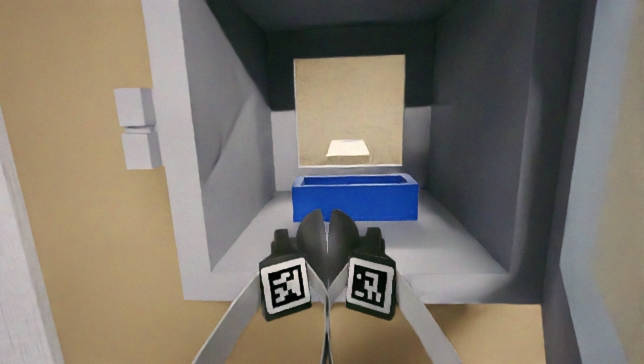

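Request:
{"op": "execute_actions", "data": {"actions": [{"r1":{"base":{"translate_m":0.45},"joints":{"arm_m":0,"wrist_pitch_rad":-0.85,"lift_m":0.97,"wrist_roll_rad":1.57}}}], "cameras": []}}

Request:
{"op": "execute_actions", "data": {"actions": [{"r1":{"base":{"rotate_rad":-0.8}}}], "cameras": []}}

Request:
{"op": "execute_actions", "data": {"actions": [{"r1":{"base":{"translate_m":0.55}}}], "cameras": []}}

Request:
{"op": "execute_actions", "data": {"actions": [{"r1":{"base":{"rotate_rad":0.8}}}], "cameras": []}}

Request:
{"op": "execute_actions", "data": {"actions": [{"r1":{"base":{"translate_m":-0.6},"joints":{"head_pan_rad":-2.0}}}], "cameras": ["r1_head_camera","r1_nav_camera"]}}

Scene clock: 320.90 s.
r1.base_odometry: x=-1.833 y=-1.007 heading=-2.935 (m, m, rad; r1's odometry frame)
r1.turned_by_wheels: +0.000 (rad since the last result)
r1.turned_by_imu: +0.000 (rad since the last result)
r1.base_tilt: forward=+0.8 right=+0.9 (deg)
r1.lidar_m: 1.52 1.60 2.29 0.84 3.38 3.29 3.21 1.48 1.13 1.10 1.13 1.55
r1.head_depth_mm: 903 1307 - 1203 1163 - - / 906 812 874 981 1305 - - / 916 993 1072 1181 1330 1434 - / 917 996 1088 1199 1332 1464 - / 918 996 1088 1201 1336 1479 1364 / 921 1000 1096 1209 1330 1482 1331 / 913 984 1075 1180 1316 1477 1331
r1.base_status: done
r1.joint_positions: lift_m=+0.969 arm_m=+0.003 wrist_yaw_rad=+0.001 wrist_pitch_rad=-0.855 wrist_roll_rad=+1.566 gripper_m=+0.000 head_pan_rad=-1.577 head_tilt_rad=-0.505
r1.joint_status: all done
joint sent to its limit — the command would take r1.arm_m past its lower limit, so that joint was sent only as far as its limit.
r1.motor_effort: left_wheel=+3(11) right_wheel=-1(7) lift_m=+52(54) arm_m=-4(5) wrist_yaw_rad=-1(12) wrist_pitch_rad=+2(4) wrist_roll_rad=+3(16) gripper_m=-2(2) head_pan_rad=+1(2) head_tilt_rad=+2(1) (%)
r1.hand_pose: x=-0.0213 y=-0.2975 z=+0.8986 quat_wxyz=(+0.003, +0.001, -0.910, -0.415) (m; r1's base frame)
r1.wrist_depth_mm: 555 650 999 - - 885 756 / 706 809 - - - 911 783 / 716 856 - - - 930 787 / 739 887 - - - 943 804 / 744 909 - - - 983 827 / 750 895 - - - 977 831 / 757 933 - - - - 852
r2.base_odometry: x=+0.000 y=+0.000 heading=+0.000 (m, m, rad; r2's odometry frame)
r2.turned_by_wheels: +0.000 (rad since the last result)
r2.turned_by_imu: -0.002 (rad since the last result)
r2.base_tilt: forward=-0.3 right=+1.1 (deg)
r2.lidar_m: 1.32 1.31 1.47 2.39 3.48 1.70 3.40 1.78 0.95 0.79 0.79 0.89
r2.head_depth_mm: 2367 3100 3195 3236 3354 2453 1771 / 2349 3153 3300 3335 3384 2425 1785 / 2367 3231 3347 3425 3435 2456 1794 / 2361 2771 2737 2801 2798 2470 1792 / 2003 1991 2032 1408 1433 2075 1790 / 1553 1568 1575 1262 1298 1544 1624 / 1293 1282 1294 1282 1299 1311 1327
r2.base_status: not commanded
r2.joint_positions: lift_m=+0.307 arm_m=-0.002 wrist_yaw_rad=+2.904 wrist_pitch_rad=-0.612 wrist_roll_rad=-0.001 gripper_m=+0.037 head_pan_rad=-2.557 head_tilt_rad=-0.113
r2.joint_status: not commanded
r2.motor_effort: left_wheel=+0(0) right_wheel=-1(1) lift_m=+24(24) arm_m=+0(0) wrist_yaw_rad=+0(0) wrist_pitch_rad=+4(4) wrist_roll_rad=+0(1) gripper_m=-1(0) head_pan_rad=+2(2) head_tilt_rad=+5(5) (%)
r2.hand_pose: x=+0.0249 y=+0.0478 z=+0.2790 quat_wxyz=(+0.292, +0.694, +0.132, +0.645) (m; r2's base frame)
r2.wrist_depth_mm: - - - - - - - / 739 798 788 795 807 821 829 / 635 - 663 678 670 669 693 / 552 - 560 558 564 574 587 / 475 489 - 494 487 500 502 / - - - 422 439 436 446 / - - - 390 394 397 396
pictures: none
No camera images: the call's "cameras" was empty. Leave "cameras" out to get every camera's image.

Scene clock: 323.13 s.
r1.base_odometry: x=-1.833 y=-1.007 heading=+2.548 (m, m, rad; r1's odometry frame)
r1.turned_by_wheels: -0.800 (rad since the last result)
r1.turned_by_imu: -0.809 (rad since the last result)
r1.base_tilt: forward=+0.8 right=+0.8 (deg)
r1.lidar_m: 1.29 1.51 1.52 1.80 0.84 2.34 1.02 3.21 2.05 1.24 1.10 1.11
r1.head_depth_mm: 1802 558 2356 2644 2232 - - / 1579 582 621 666 732 - - / 1417 702 1694 1769 858 1751 - / 1288 902 1537 1123 1858 1715 - / 1174 1047 1143 1259 1695 1626 1374 / 1081 1150 1282 1276 1506 1568 1328 / 1005 1320 1457 1200 1359 1474 1323
r1.base_status: done
r1.joint_positions: lift_m=+0.969 arm_m=+0.003 wrist_yaw_rad=+0.001 wrist_pitch_rad=-0.855 wrist_roll_rad=+1.566 gripper_m=+0.000 head_pan_rad=-1.577 head_tilt_rad=-0.505
r1.joint_status: not commanded
r1.motor_effort: left_wheel=+3(8) right_wheel=-2(6) lift_m=+51(52) arm_m=-4(4) wrist_yaw_rad=-1(1) wrist_pitch_rad=+2(2) wrist_roll_rad=+3(3) gripper_m=-3(2) head_pan_rad=+2(3) head_tilt_rad=+2(1) (%)
r1.hand_pose: x=-0.0213 y=-0.2975 z=+0.8986 quat_wxyz=(+0.003, +0.001, -0.910, -0.415) (m; r1's base frame)
r1.wrist_depth_mm: 337 414 - - - 869 755 / 386 442 559 - - 889 770 / - 646 - - - 936 798 / 759 901 - - - 937 809 / 866 928 - - - 967 822 / - 913 - - - 968 838 / - 883 - - - - 844
r2.base_odometry: x=+0.000 y=+0.000 heading=+0.000 (m, m, rad; r2's odometry frame)
r2.turned_by_wheels: +0.000 (rad since the last result)
r2.turned_by_imu: -0.001 (rad since the last result)
r2.base_tilt: forward=-0.2 right=+1.0 (deg)
r2.lidar_m: 1.32 1.31 1.47 2.39 3.48 1.70 3.40 1.78 0.95 0.79 0.79 0.88
r2.head_depth_mm: 2370 3077 3082 3207 3262 2399 1779 / 2358 3176 3264 3375 3374 2409 1785 / 2354 3280 3344 3420 3472 2457 1775 / 2346 2729 2767 2798 2820 2488 1784 / 1983 2021 2014 1420 1433 2055 1807 / 1568 1571 1572 1260 1302 1525 1610 / 1282 1291 1289 1288 1302 1314 1320
r2.base_status: not commanded
r2.joint_positions: lift_m=+0.307 arm_m=-0.002 wrist_yaw_rad=+2.904 wrist_pitch_rad=-0.612 wrist_roll_rad=-0.001 gripper_m=+0.037 head_pan_rad=-2.557 head_tilt_rad=-0.113
r2.joint_status: not commanded
r2.motor_effort: left_wheel=+0(0) right_wheel=-1(1) lift_m=+24(24) arm_m=+0(1) wrist_yaw_rad=+0(0) wrist_pitch_rad=+3(3) wrist_roll_rad=+1(1) gripper_m=-1(0) head_pan_rad=+2(2) head_tilt_rad=+5(5) (%)
r2.hand_pose: x=+0.0249 y=+0.0478 z=+0.2790 quat_wxyz=(+0.292, +0.694, +0.132, +0.645) (m; r2's base frame)
r2.wrist_depth_mm: - - - - - - - / 758 786 802 803 807 831 856 / 624 - 661 668 664 671 697 / 539 - 561 566 575 579 574 / 474 494 - 485 495 506 515 / - - - 427 433 444 453 / - - - 390 391 395 404
pictures: none
No camera images: the call's "cameras" was empty. Leave "cameras" out to get every camera's image.

Scene clock: 329.60 s.
r1.base_odometry: x=-2.289 y=-0.699 heading=+2.548 (m, m, rad; r1's odometry frame)
r1.turned_by_wheels: +0.000 (rad since the last result)
r1.turned_by_imu: +0.001 (rad since the last result)
r1.base_tilt: forward=+0.8 right=+0.9 (deg)
r1.lidar_m: 0.85 1.11 1.11 1.32 2.44 1.26 1.56 3.62 1.36 0.83 0.70 0.72
r1.head_depth_mm: 1160 1097 1189 1264 2034 - - / 1035 1192 1292 1229 1711 - - / 926 723 1346 1157 1443 1606 - / 837 713 756 808 961 1367 - / 771 792 867 953 1093 1228 1295 / 715 767 829 903 982 1083 1197 / 663 707 760 817 886 963 1062
r1.base_status: done
r1.joint_positions: lift_m=+0.969 arm_m=+0.003 wrist_yaw_rad=+0.001 wrist_pitch_rad=-0.855 wrist_roll_rad=+1.566 gripper_m=+0.000 head_pan_rad=-1.577 head_tilt_rad=-0.505
r1.joint_status: not commanded
r1.motor_effort: left_wheel=+3(8) right_wheel=-2(1) lift_m=+51(52) arm_m=-4(4) wrist_yaw_rad=-1(2) wrist_pitch_rad=+2(2) wrist_roll_rad=+3(3) gripper_m=-3(2) head_pan_rad=+2(1) head_tilt_rad=+1(2) (%)
r1.hand_pose: x=-0.0213 y=-0.2975 z=+0.8986 quat_wxyz=(+0.003, +0.001, -0.910, -0.415) (m; r1's base frame)
r1.wrist_depth_mm: 825 753 - - - 891 750 / 887 686 - - - 908 772 / 471 570 - - - 932 803 / 514 641 891 - - 971 810 / 577 682 781 951 - 982 825 / 534 611 693 - - 970 820 / 501 559 643 755 847 991 854
r2.base_odometry: x=+0.000 y=+0.000 heading=+0.000 (m, m, rad; r2's odometry frame)
r2.turned_by_wheels: +0.000 (rad since the last result)
r2.turned_by_imu: -0.002 (rad since the last result)
r2.base_tilt: forward=-0.2 right=+1.1 (deg)
r2.lidar_m: 1.32 1.31 1.47 2.39 3.49 1.70 3.41 1.78 0.95 0.79 0.79 0.88
r2.head_depth_mm: 2365 3120 3140 3253 3311 2440 1765 / 2381 3180 3249 3331 3423 2433 1781 / 2355 3239 3380 3435 3509 2437 1771 / 2327 2754 2757 2819 2828 2457 1781 / 1997 2006 2022 1410 1423 2067 1791 / 1568 1577 1580 1264 1298 1550 1609 / 1287 1285 1302 1278 1314 1306 1324
r2.base_status: not commanded
r2.joint_positions: lift_m=+0.307 arm_m=-0.002 wrist_yaw_rad=+2.904 wrist_pitch_rad=-0.612 wrist_roll_rad=-0.001 gripper_m=+0.037 head_pan_rad=-2.557 head_tilt_rad=-0.113
r2.joint_status: not commanded
r2.motor_effort: left_wheel=+0(0) right_wheel=-1(0) lift_m=+24(24) arm_m=+1(1) wrist_yaw_rad=+0(0) wrist_pitch_rad=+4(3) wrist_roll_rad=+0(0) gripper_m=+0(0) head_pan_rad=+2(2) head_tilt_rad=+5(5) (%)
r2.hand_pose: x=+0.0249 y=+0.0478 z=+0.2790 quat_wxyz=(+0.292, +0.694, +0.132, +0.645) (m; r2's base frame)
r2.wrist_depth_mm: - - - - - - - / 714 792 812 797 806 835 858 / 649 - 637 661 692 672 676 / 539 - 551 555 559 584 588 / 471 494 - 493 498 502 505 / - - - 428 436 441 446 / - - - 392 392 394 399
pictures: none
No camera images: the call's "cameras" was empty. Leave "cameras" out to get every camera's image.

Scene clock: 331.87 s.
r1.base_odometry: x=-2.289 y=-0.699 heading=-2.935 (m, m, rad; r1's odometry frame)
r1.turned_by_wheels: +0.800 (rad since the last result)
r1.turned_by_imu: +0.809 (rad since the last result)
r1.base_tilt: forward=+0.8 right=+0.9 (deg)
r1.lidar_m: 1.11 1.18 1.68 1.26 2.80 3.71 2.36 0.98 0.75 0.70 0.76 1.06
r1.head_depth_mm: 595 645 704 774 840 - - / 596 645 705 775 846 - - / 576 626 688 765 849 919 - / 581 629 687 754 840 916 - / 582 632 690 749 845 949 1070 / 584 634 691 751 846 956 1093 / 584 633 692 763 847 956 1097
r1.base_status: done
r1.joint_positions: lift_m=+0.969 arm_m=+0.003 wrist_yaw_rad=+0.001 wrist_pitch_rad=-0.855 wrist_roll_rad=+1.566 gripper_m=+0.000 head_pan_rad=-1.577 head_tilt_rad=-0.505
r1.joint_status: not commanded
r1.motor_effort: left_wheel=-2(6) right_wheel=+2(6) lift_m=+51(51) arm_m=-3(4) wrist_yaw_rad=-1(1) wrist_pitch_rad=+1(1) wrist_roll_rad=+3(3) gripper_m=-2(3) head_pan_rad=+2(2) head_tilt_rad=+1(2) (%)
r1.hand_pose: x=-0.0213 y=-0.2975 z=+0.8986 quat_wxyz=(+0.003, +0.001, -0.910, -0.415) (m; r1's base frame)
r1.wrist_depth_mm: 409 487 600 784 - 887 737 / 418 499 610 803 - 905 783 / 411 490 604 807 - 925 808 / 419 498 623 862 - 941 803 / 417 508 640 816 - 947 831 / 429 526 642 - - 999 826 / 449 541 717 962 - 984 866
r2.base_odometry: x=+0.000 y=+0.000 heading=+0.000 (m, m, rad; r2's odometry frame)
r2.turned_by_wheels: +0.000 (rad since the last result)
r2.turned_by_imu: -0.001 (rad since the last result)
r2.base_tilt: forward=-0.1 right=+1.1 (deg)
r2.lidar_m: 1.32 1.31 1.47 2.39 3.49 1.70 3.40 1.78 0.94 0.79 0.79 0.89
r2.head_depth_mm: 2400 3106 3137 3162 3323 2411 1763 / 2376 3182 3271 3399 3409 2463 1786 / 2356 3263 3409 3489 3465 2451 1780 / 2321 2780 2746 2795 2832 2450 1781 / 1987 2009 2022 1411 1430 2083 1791 / 1565 1577 1580 1260 1295 1545 1604 / 1288 1288 1301 1282 1305 1308 1322
r2.base_status: not commanded
r2.joint_positions: lift_m=+0.307 arm_m=-0.002 wrist_yaw_rad=+2.904 wrist_pitch_rad=-0.612 wrist_roll_rad=-0.001 gripper_m=+0.037 head_pan_rad=-2.557 head_tilt_rad=-0.113
r2.joint_status: not commanded
r2.motor_effort: left_wheel=+0(0) right_wheel=+0(0) lift_m=+24(24) arm_m=+1(1) wrist_yaw_rad=+0(0) wrist_pitch_rad=+4(4) wrist_roll_rad=+0(1) gripper_m=-1(0) head_pan_rad=+2(2) head_tilt_rad=+5(5) (%)
r2.hand_pose: x=+0.0249 y=+0.0478 z=+0.2790 quat_wxyz=(+0.292, +0.694, +0.132, +0.645) (m; r2's base frame)
r2.wrist_depth_mm: - - - - - - - / 741 802 778 812 810 815 843 / 629 - 662 673 651 670 698 / 546 - 558 556 568 588 580 / 471 482 - 500 503 495 508 / - - - 422 443 439 437 / - - - 393 389 404 399
pictures: none
No camera images: the call's "cameras" was empty. Leave "cameras" out to get every camera's image.

Scene clock: 338.83 s.
r1.base_odometry: x=-1.702 y=-0.577 heading=-2.935 (m, m, rad; r1's odometry frame)
r1.turned_by_wheels: +0.000 (rad since the last result)
r1.turned_by_imu: -0.001 (rad since the last result)
r1.base_tilt: forward=+0.8 right=+0.9 (deg)
r1.lidar_m: 1.70 1.80 2.57 1.27 1.32 3.08 2.25 0.94 0.72 0.70 0.74 1.03
r1.head_depth_mm: 696 675 737 773 795 - - / 665 769 868 915 948 - - / 636 478 1046 1074 959 - - / 611 457 1156 1168 915 - - / 588 438 - 1147 873 - - / 567 420 - 1111 852 - - / 546 404 991 1044 778 559 -
r1.base_status: done
r1.joint_positions: lift_m=+0.969 arm_m=+0.003 wrist_yaw_rad=+0.001 wrist_pitch_rad=-0.855 wrist_roll_rad=+1.566 gripper_m=+0.000 head_pan_rad=-1.993 head_tilt_rad=-0.505
r1.joint_status: all done
r1.motor_effort: left_wheel=-1(8) right_wheel=+3(5) lift_m=+51(51) arm_m=-4(4) wrist_yaw_rad=-1(3) wrist_pitch_rad=+1(2) wrist_roll_rad=+3(3) gripper_m=-3(3) head_pan_rad=-2(20) head_tilt_rad=+2(2) (%)
r1.hand_pose: x=-0.0213 y=-0.2975 z=+0.8986 quat_wxyz=(+0.003, +0.001, -0.910, -0.415) (m; r1's base frame)
r1.wrist_depth_mm: - 501 424 726 991 872 747 / - 568 442 753 - 906 770 / 636 595 443 777 - 936 817 / 251 289 351 815 - 929 803 / 243 303 621 776 - 960 830 / 229 507 624 - - - 845 / 420 522 704 908 - - 844
r2.base_odometry: x=+0.000 y=+0.000 heading=+0.000 (m, m, rad; r2's odometry frame)
r2.turned_by_wheels: +0.000 (rad since the last result)
r2.turned_by_imu: -0.002 (rad since the last result)
r2.base_tilt: forward=-0.2 right=+1.1 (deg)
r2.lidar_m: 1.32 1.31 1.47 2.39 3.48 1.70 3.40 1.78 0.95 0.79 0.79 0.88
r2.head_depth_mm: 2395 3033 3177 3224 3242 2418 1774 / 2396 3182 3284 3368 3382 2444 1781 / 2342 3239 3330 3428 3504 2431 1774 / 2333 2745 2788 2824 2798 2470 1796 / 2002 2018 2034 1404 1421 2071 1802 / 1567 1577 1572 1256 1302 1549 1622 / 1283 1279 1301 1280 1307 1321 1319
r2.base_status: not commanded
r2.joint_positions: lift_m=+0.307 arm_m=-0.002 wrist_yaw_rad=+2.904 wrist_pitch_rad=-0.612 wrist_roll_rad=-0.001 gripper_m=+0.037 head_pan_rad=-2.557 head_tilt_rad=-0.113
r2.joint_status: not commanded
r2.motor_effort: left_wheel=+0(1) right_wheel=-1(1) lift_m=+24(24) arm_m=+1(0) wrist_yaw_rad=+0(0) wrist_pitch_rad=+4(4) wrist_roll_rad=+1(1) gripper_m=+0(0) head_pan_rad=+2(2) head_tilt_rad=+5(5) (%)
r2.hand_pose: x=+0.0249 y=+0.0478 z=+0.2790 quat_wxyz=(+0.292, +0.694, +0.132, +0.645) (m; r2's base frame)
r2.wrist_depth_mm: - - - - - - - / 741 798 761 788 816 793 858 / 638 - 663 663 655 672 701 / 554 - 573 560 573 576 585 / 477 494 - 489 491 490 503 / - - - 427 436 438 440 / - - - 389 390 393 395
pictures: r1_head_camera (sideways: a quarter turn clockwise sets it upright), r1_nav_camera (sideways: a quarter turn counterclockwise sets it upright)
camera_calibration (this result's frames):
r1_head_camera: T_world_to_cam=[[0.176283, 0.423193, -0.888725, 1.17688], [0.905132, -0.424528, -0.0226141, 0.0256203], [-0.386859, -0.800427, -0.457883, 0.552772], [0, 0, 0, 1]] pos_world=[-0.0168089, -0.0447164, 1.29961]
r1_nav_camera: T_world_to_cam=[[-0.18896, -0.481096, 0.856061, -1.08038], [-0.9302, 0.367051, 0.000953438, 0.0517462], [-0.314677, -0.796128, -0.516873, 0.628824], [0, 0, 0, 1]] pos_world=[0.0418616, -0.0381369, 1.24985]
Images, in order (width x height): r1_head_camera 896x504, r1_nav_camera 672x504.

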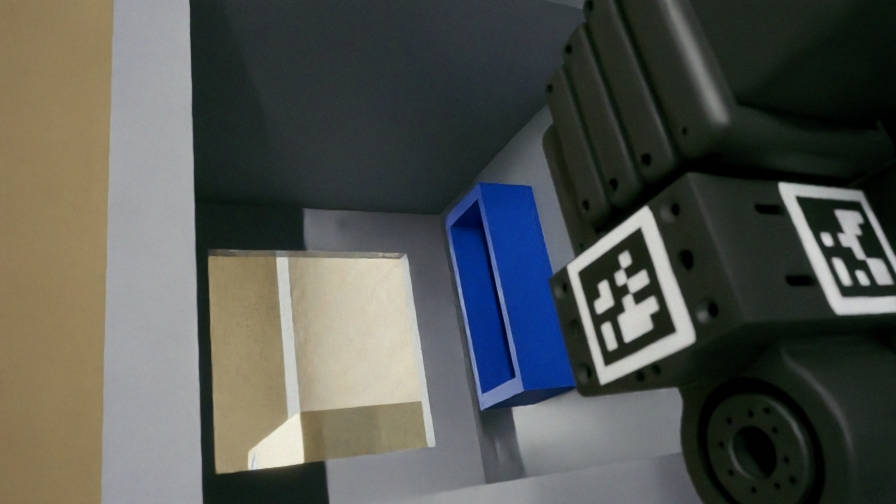

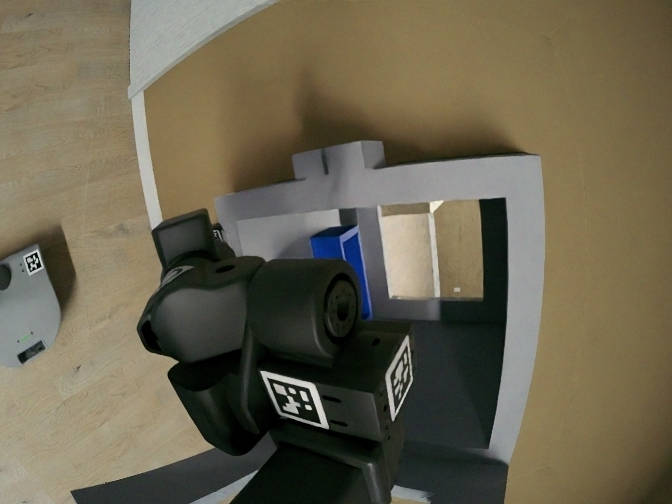

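Request:
{"op": "execute_actions", "data": {"actions": [{"r1":{"base":{"translate_m":-0.27},"joints":{"head_pan_rad":-1.57,"head_tilt_rad":-0.6}}}], "cameras": ["r1_head_camera","r1_nav_camera"]}}

Scene clock: 348.07 s.
r1.base_odometry: x=-1.437 y=-0.521 heading=-2.935 (m, m, rad; r1's odometry frame)
r1.turned_by_wheels: +0.000 (rad since the last result)
r1.turned_by_imu: -0.001 (rad since the last result)
r1.base_tilt: forward=+0.8 right=+0.9 (deg)
r1.lidar_m: 1.97 2.09 1.35 1.27 3.70 2.84 2.20 0.91 0.70 0.68 0.72 1.03
r1.head_depth_mm: 372 820 804 790 - - - / 372 953 1027 996 822 - - / 373 - 3387 916 816 - - / 374 3143 2846 914 802 - - / 374 - 3370 900 784 688 1149 / 375 921 1006 977 780 687 1186 / 375 702 715 727 729 685 1187
r1.base_status: done
r1.joint_positions: lift_m=+0.969 arm_m=+0.003 wrist_yaw_rad=+0.001 wrist_pitch_rad=-0.855 wrist_roll_rad=+1.566 gripper_m=+0.000 head_pan_rad=-1.577 head_tilt_rad=-0.593
r1.joint_status: all done
r1.motor_effort: left_wheel=-1(9) right_wheel=+3(3) lift_m=+51(51) arm_m=-3(4) wrist_yaw_rad=-1(2) wrist_pitch_rad=+2(2) wrist_roll_rad=+3(3) gripper_m=-3(2) head_pan_rad=+2(19) head_tilt_rad=-2(9) (%)
r1.hand_pose: x=-0.0214 y=-0.2975 z=+0.8986 quat_wxyz=(+0.003, +0.001, -0.910, -0.415) (m; r1's base frame)
r1.wrist_depth_mm: 612 595 426 397 976 887 757 / - 513 444 728 991 893 764 / - 525 462 750 - 937 791 / - 556 486 792 - 973 806 / 716 694 508 428 - 978 821 / 606 609 550 - - 983 852 / 463 469 474 890 - - 855
r2.base_odometry: x=+0.000 y=+0.000 heading=+0.000 (m, m, rad; r2's odometry frame)
r2.turned_by_wheels: +0.000 (rad since the last result)
r2.turned_by_imu: -0.002 (rad since the last result)
r2.base_tilt: forward=+0.0 right=+1.0 (deg)
r2.lidar_m: 1.31 1.31 1.47 2.39 3.49 1.71 3.40 1.79 0.95 0.79 0.79 0.88
r2.head_depth_mm: 2369 3054 3168 3202 3268 2412 1771 / 2371 3163 3273 3418 3422 2419 1781 / 2319 3294 3435 3451 3516 2449 1797 / 2345 2743 2785 2792 2815 2450 1809 / 2011 2019 2037 1407 1433 2072 1800 / 1555 1562 1585 1272 1293 1554 1610 / 1287 1286 1293 1284 1308 1308 1306
r2.base_status: not commanded
r2.joint_positions: lift_m=+0.307 arm_m=-0.002 wrist_yaw_rad=+2.904 wrist_pitch_rad=-0.612 wrist_roll_rad=-0.001 gripper_m=+0.037 head_pan_rad=-2.557 head_tilt_rad=-0.113
r2.joint_status: not commanded
r2.motor_effort: left_wheel=+0(0) right_wheel=-1(1) lift_m=+24(24) arm_m=+1(1) wrist_yaw_rad=+0(0) wrist_pitch_rad=+4(4) wrist_roll_rad=+1(1) gripper_m=-1(1) head_pan_rad=+2(3) head_tilt_rad=+5(5) (%)
r2.hand_pose: x=+0.0249 y=+0.0478 z=+0.2790 quat_wxyz=(+0.292, +0.694, +0.132, +0.645) (m; r2's base frame)
r2.wrist_depth_mm: - - - - - - - / 737 829 774 782 807 840 857 / 632 - 641 667 661 666 688 / 548 - 556 557 562 579 592 / 486 495 - 486 503 508 500 / - - - 421 441 444 443 / - - - 389 386 396 396
pictures: r1_head_camera (sideways: a quarter turn clockwise sets it upright), r1_nav_camera (sideways: a quarter turn counterclockwise sets it upright)
camera_calibration (this result's frames):
r1_head_camera: T_world_to_cam=[[-0.00937052, 0.534608, -0.845048, 1.12105], [0.999505, -0.0203836, -0.0239786, 0.0268184], [-0.0300443, -0.844854, -0.534152, 0.649833], [0, 0, 0, 1]] pos_world=[0.00322344, -0.0497611, 1.29509]
r1_nav_camera: T_world_to_cam=[[0.0211992, -0.589601, 0.807417, -1.01824], [-0.999188, -0.0401775, -0.00310457, 0.05745], [0.0342704, -0.806695, -0.589974, 0.7218], [0, 0, 0, 1]] pos_world=[0.0542528, -0.0157743, 1.24817]
Images, in order (width x height): r1_head_camera 896x504, r1_nav_camera 672x504.

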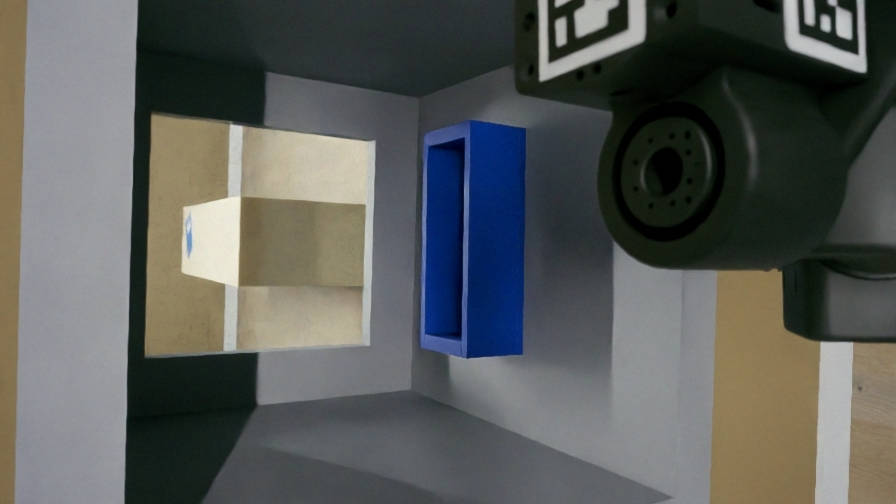

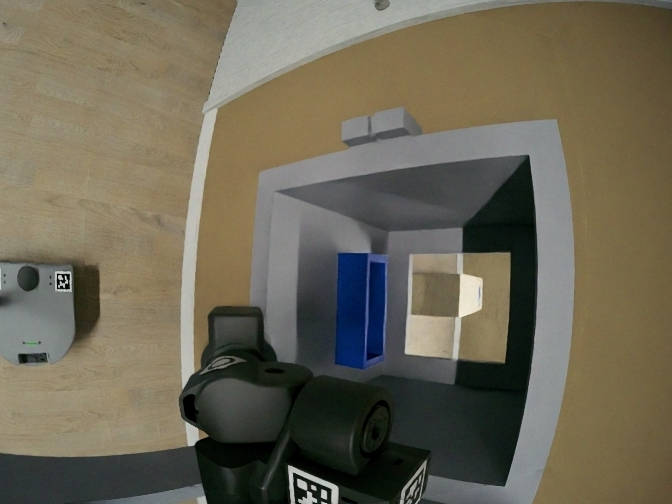

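Request:
{"op": "execute_actions", "data": {"actions": [{"r1":{"joints":{"arm_m":0.42,"gripper_m":0.1},"contact_limits":{"arm_m":20}}}], "cameras": ["r1_head_camera","r1_wrist_camera"]}}

Scene clock: 365.10 s.
r1.base_odometry: x=-1.437 y=-0.521 heading=-2.935 (m, m, rad; r1's odometry frame)
r1.turned_by_wheels: +0.000 (rad since the last result)
r1.turned_by_imu: +0.000 (rad since the last result)
r1.base_tilt: forward=+0.8 right=+0.9 (deg)
r1.lidar_m: 1.97 2.09 1.35 1.27 3.69 2.84 2.20 0.92 0.70 0.68 0.72 1.03
r1.head_depth_mm: 371 820 783 - 742 681 1185 / 372 926 - 997 791 695 1179 / 373 - - 916 788 693 1178 / 374 3494 - 915 782 691 1179 / 374 - 3413 880 782 689 1183 / 374 920 1004 978 778 687 1186 / 375 702 714 728 727 684 1184
r1.base_status: not commanded
r1.joint_positions: lift_m=+0.969 arm_m=+0.420 wrist_yaw_rad=+0.000 wrist_pitch_rad=-0.856 wrist_roll_rad=+1.567 gripper_m=+0.100 head_pan_rad=-1.577 head_tilt_rad=-0.593
r1.joint_status: all done
r1.motor_effort: left_wheel=-1(1) right_wheel=+2(2) lift_m=+51(51) arm_m=+3(5) wrist_yaw_rad=+0(1) wrist_pitch_rad=+2(2) wrist_roll_rad=+2(3) gripper_m=+0(79) head_pan_rad=+2(1) head_tilt_rad=-2(2) (%)
r1.contact_limits: arm_m 20 (drawing in: default 25, maximum 41; extending or still: default 33, maximum 55)
r1.hand_pose: x=-0.0215 y=-0.7143 z=+0.8986 quat_wxyz=(+0.002, +0.001, -0.910, -0.415) (m; r1's base frame)
r1.wrist_depth_mm: - - 411 287 240 224 193 / - - 429 303 250 229 197 / - - 442 298 258 235 202 / - - 452 315 266 240 204 / - - 454 327 265 243 210 / - 435 489 313 280 239 214 / 355 401 436 276 296 265 218
r2.base_odometry: x=+0.000 y=+0.000 heading=+0.000 (m, m, rad; r2's odometry frame)
r2.turned_by_wheels: +0.000 (rad since the last result)
r2.turned_by_imu: -0.002 (rad since the last result)
r2.base_tilt: forward=+0.0 right=+1.0 (deg)
r2.lidar_m: 1.32 1.31 1.47 2.39 3.47 1.70 3.41 1.78 0.95 0.79 0.79 0.88
r2.head_depth_mm: 2418 3071 3109 3212 3254 2410 1769 / 2370 3131 3245 3307 3442 2424 1776 / 2366 3214 3343 3434 3543 2456 1780 / 2338 2773 2755 2820 2832 2488 1798 / 2023 2006 2022 1419 1431 2073 1799 / 1569 1560 1587 1255 1296 1547 1594 / 1283 1290 1291 1282 1307 1316 1330
r2.base_status: not commanded
r2.joint_positions: lift_m=+0.307 arm_m=-0.002 wrist_yaw_rad=+2.904 wrist_pitch_rad=-0.612 wrist_roll_rad=-0.001 gripper_m=+0.037 head_pan_rad=-2.557 head_tilt_rad=-0.113
r2.joint_status: not commanded
r2.motor_effort: left_wheel=+0(0) right_wheel=+0(1) lift_m=+24(24) arm_m=+1(1) wrist_yaw_rad=+0(0) wrist_pitch_rad=+4(4) wrist_roll_rad=+1(0) gripper_m=+0(0) head_pan_rad=+2(2) head_tilt_rad=+5(5) (%)
r2.hand_pose: x=+0.0249 y=+0.0478 z=+0.2790 quat_wxyz=(+0.292, +0.694, +0.132, +0.645) (m; r2's base frame)
r2.wrist_depth_mm: - - - - - - - / 727 815 787 808 820 841 845 / 633 - 655 658 674 673 689 / 558 - 574 560 560 587 585 / 486 494 - 492 499 498 497 / - - - 429 441 445 442 / - - - 393 398 394 399
pictures: r1_head_camera (sideways: a quarter turn clockwise sets it upright), r1_wrist_camera
camera_calibration (this result's frames):
r1_head_camera: T_world_to_cam=[[-0.00936996, 0.534703, -0.844988, 1.12097], [0.999505, -0.0203809, -0.0239803, 0.0268205], [-0.0300439, -0.844794, -0.534247, 0.649957], [0, 0, 0, 1]] pos_world=[0.00322344, -0.0497604, 1.29509]
r1_wrist_camera: T_world_to_cam=[[0.0217233, 0.75177, -0.659067, 1.13139], [0.983611, 0.101951, 0.148711, -0.00424187], [0.178989, -0.651496, -0.737235, 0.363064], [0, 0, 0, 1]] pos_world=[-0.0853896, -0.61358, 1.01396]
Images, in order (width x height): r1_head_camera 896x504, r1_wrist_camera 644x364.

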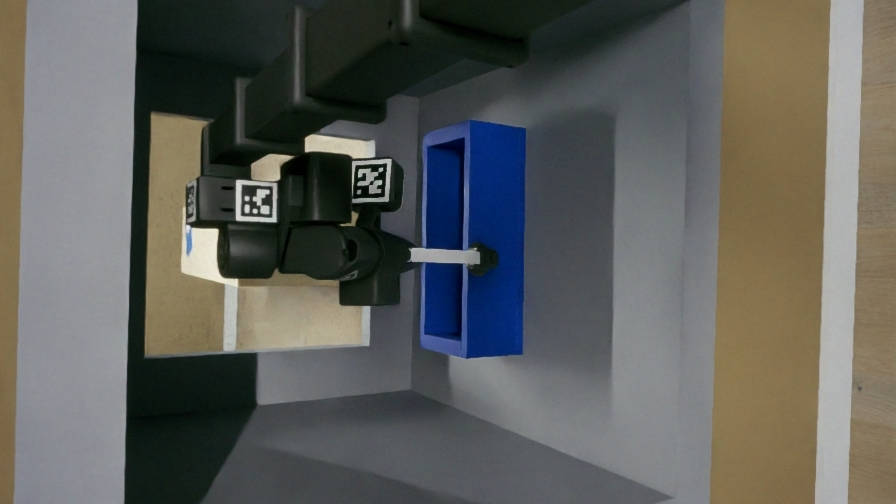

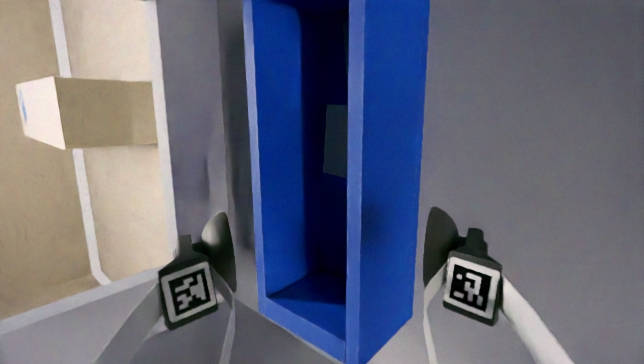

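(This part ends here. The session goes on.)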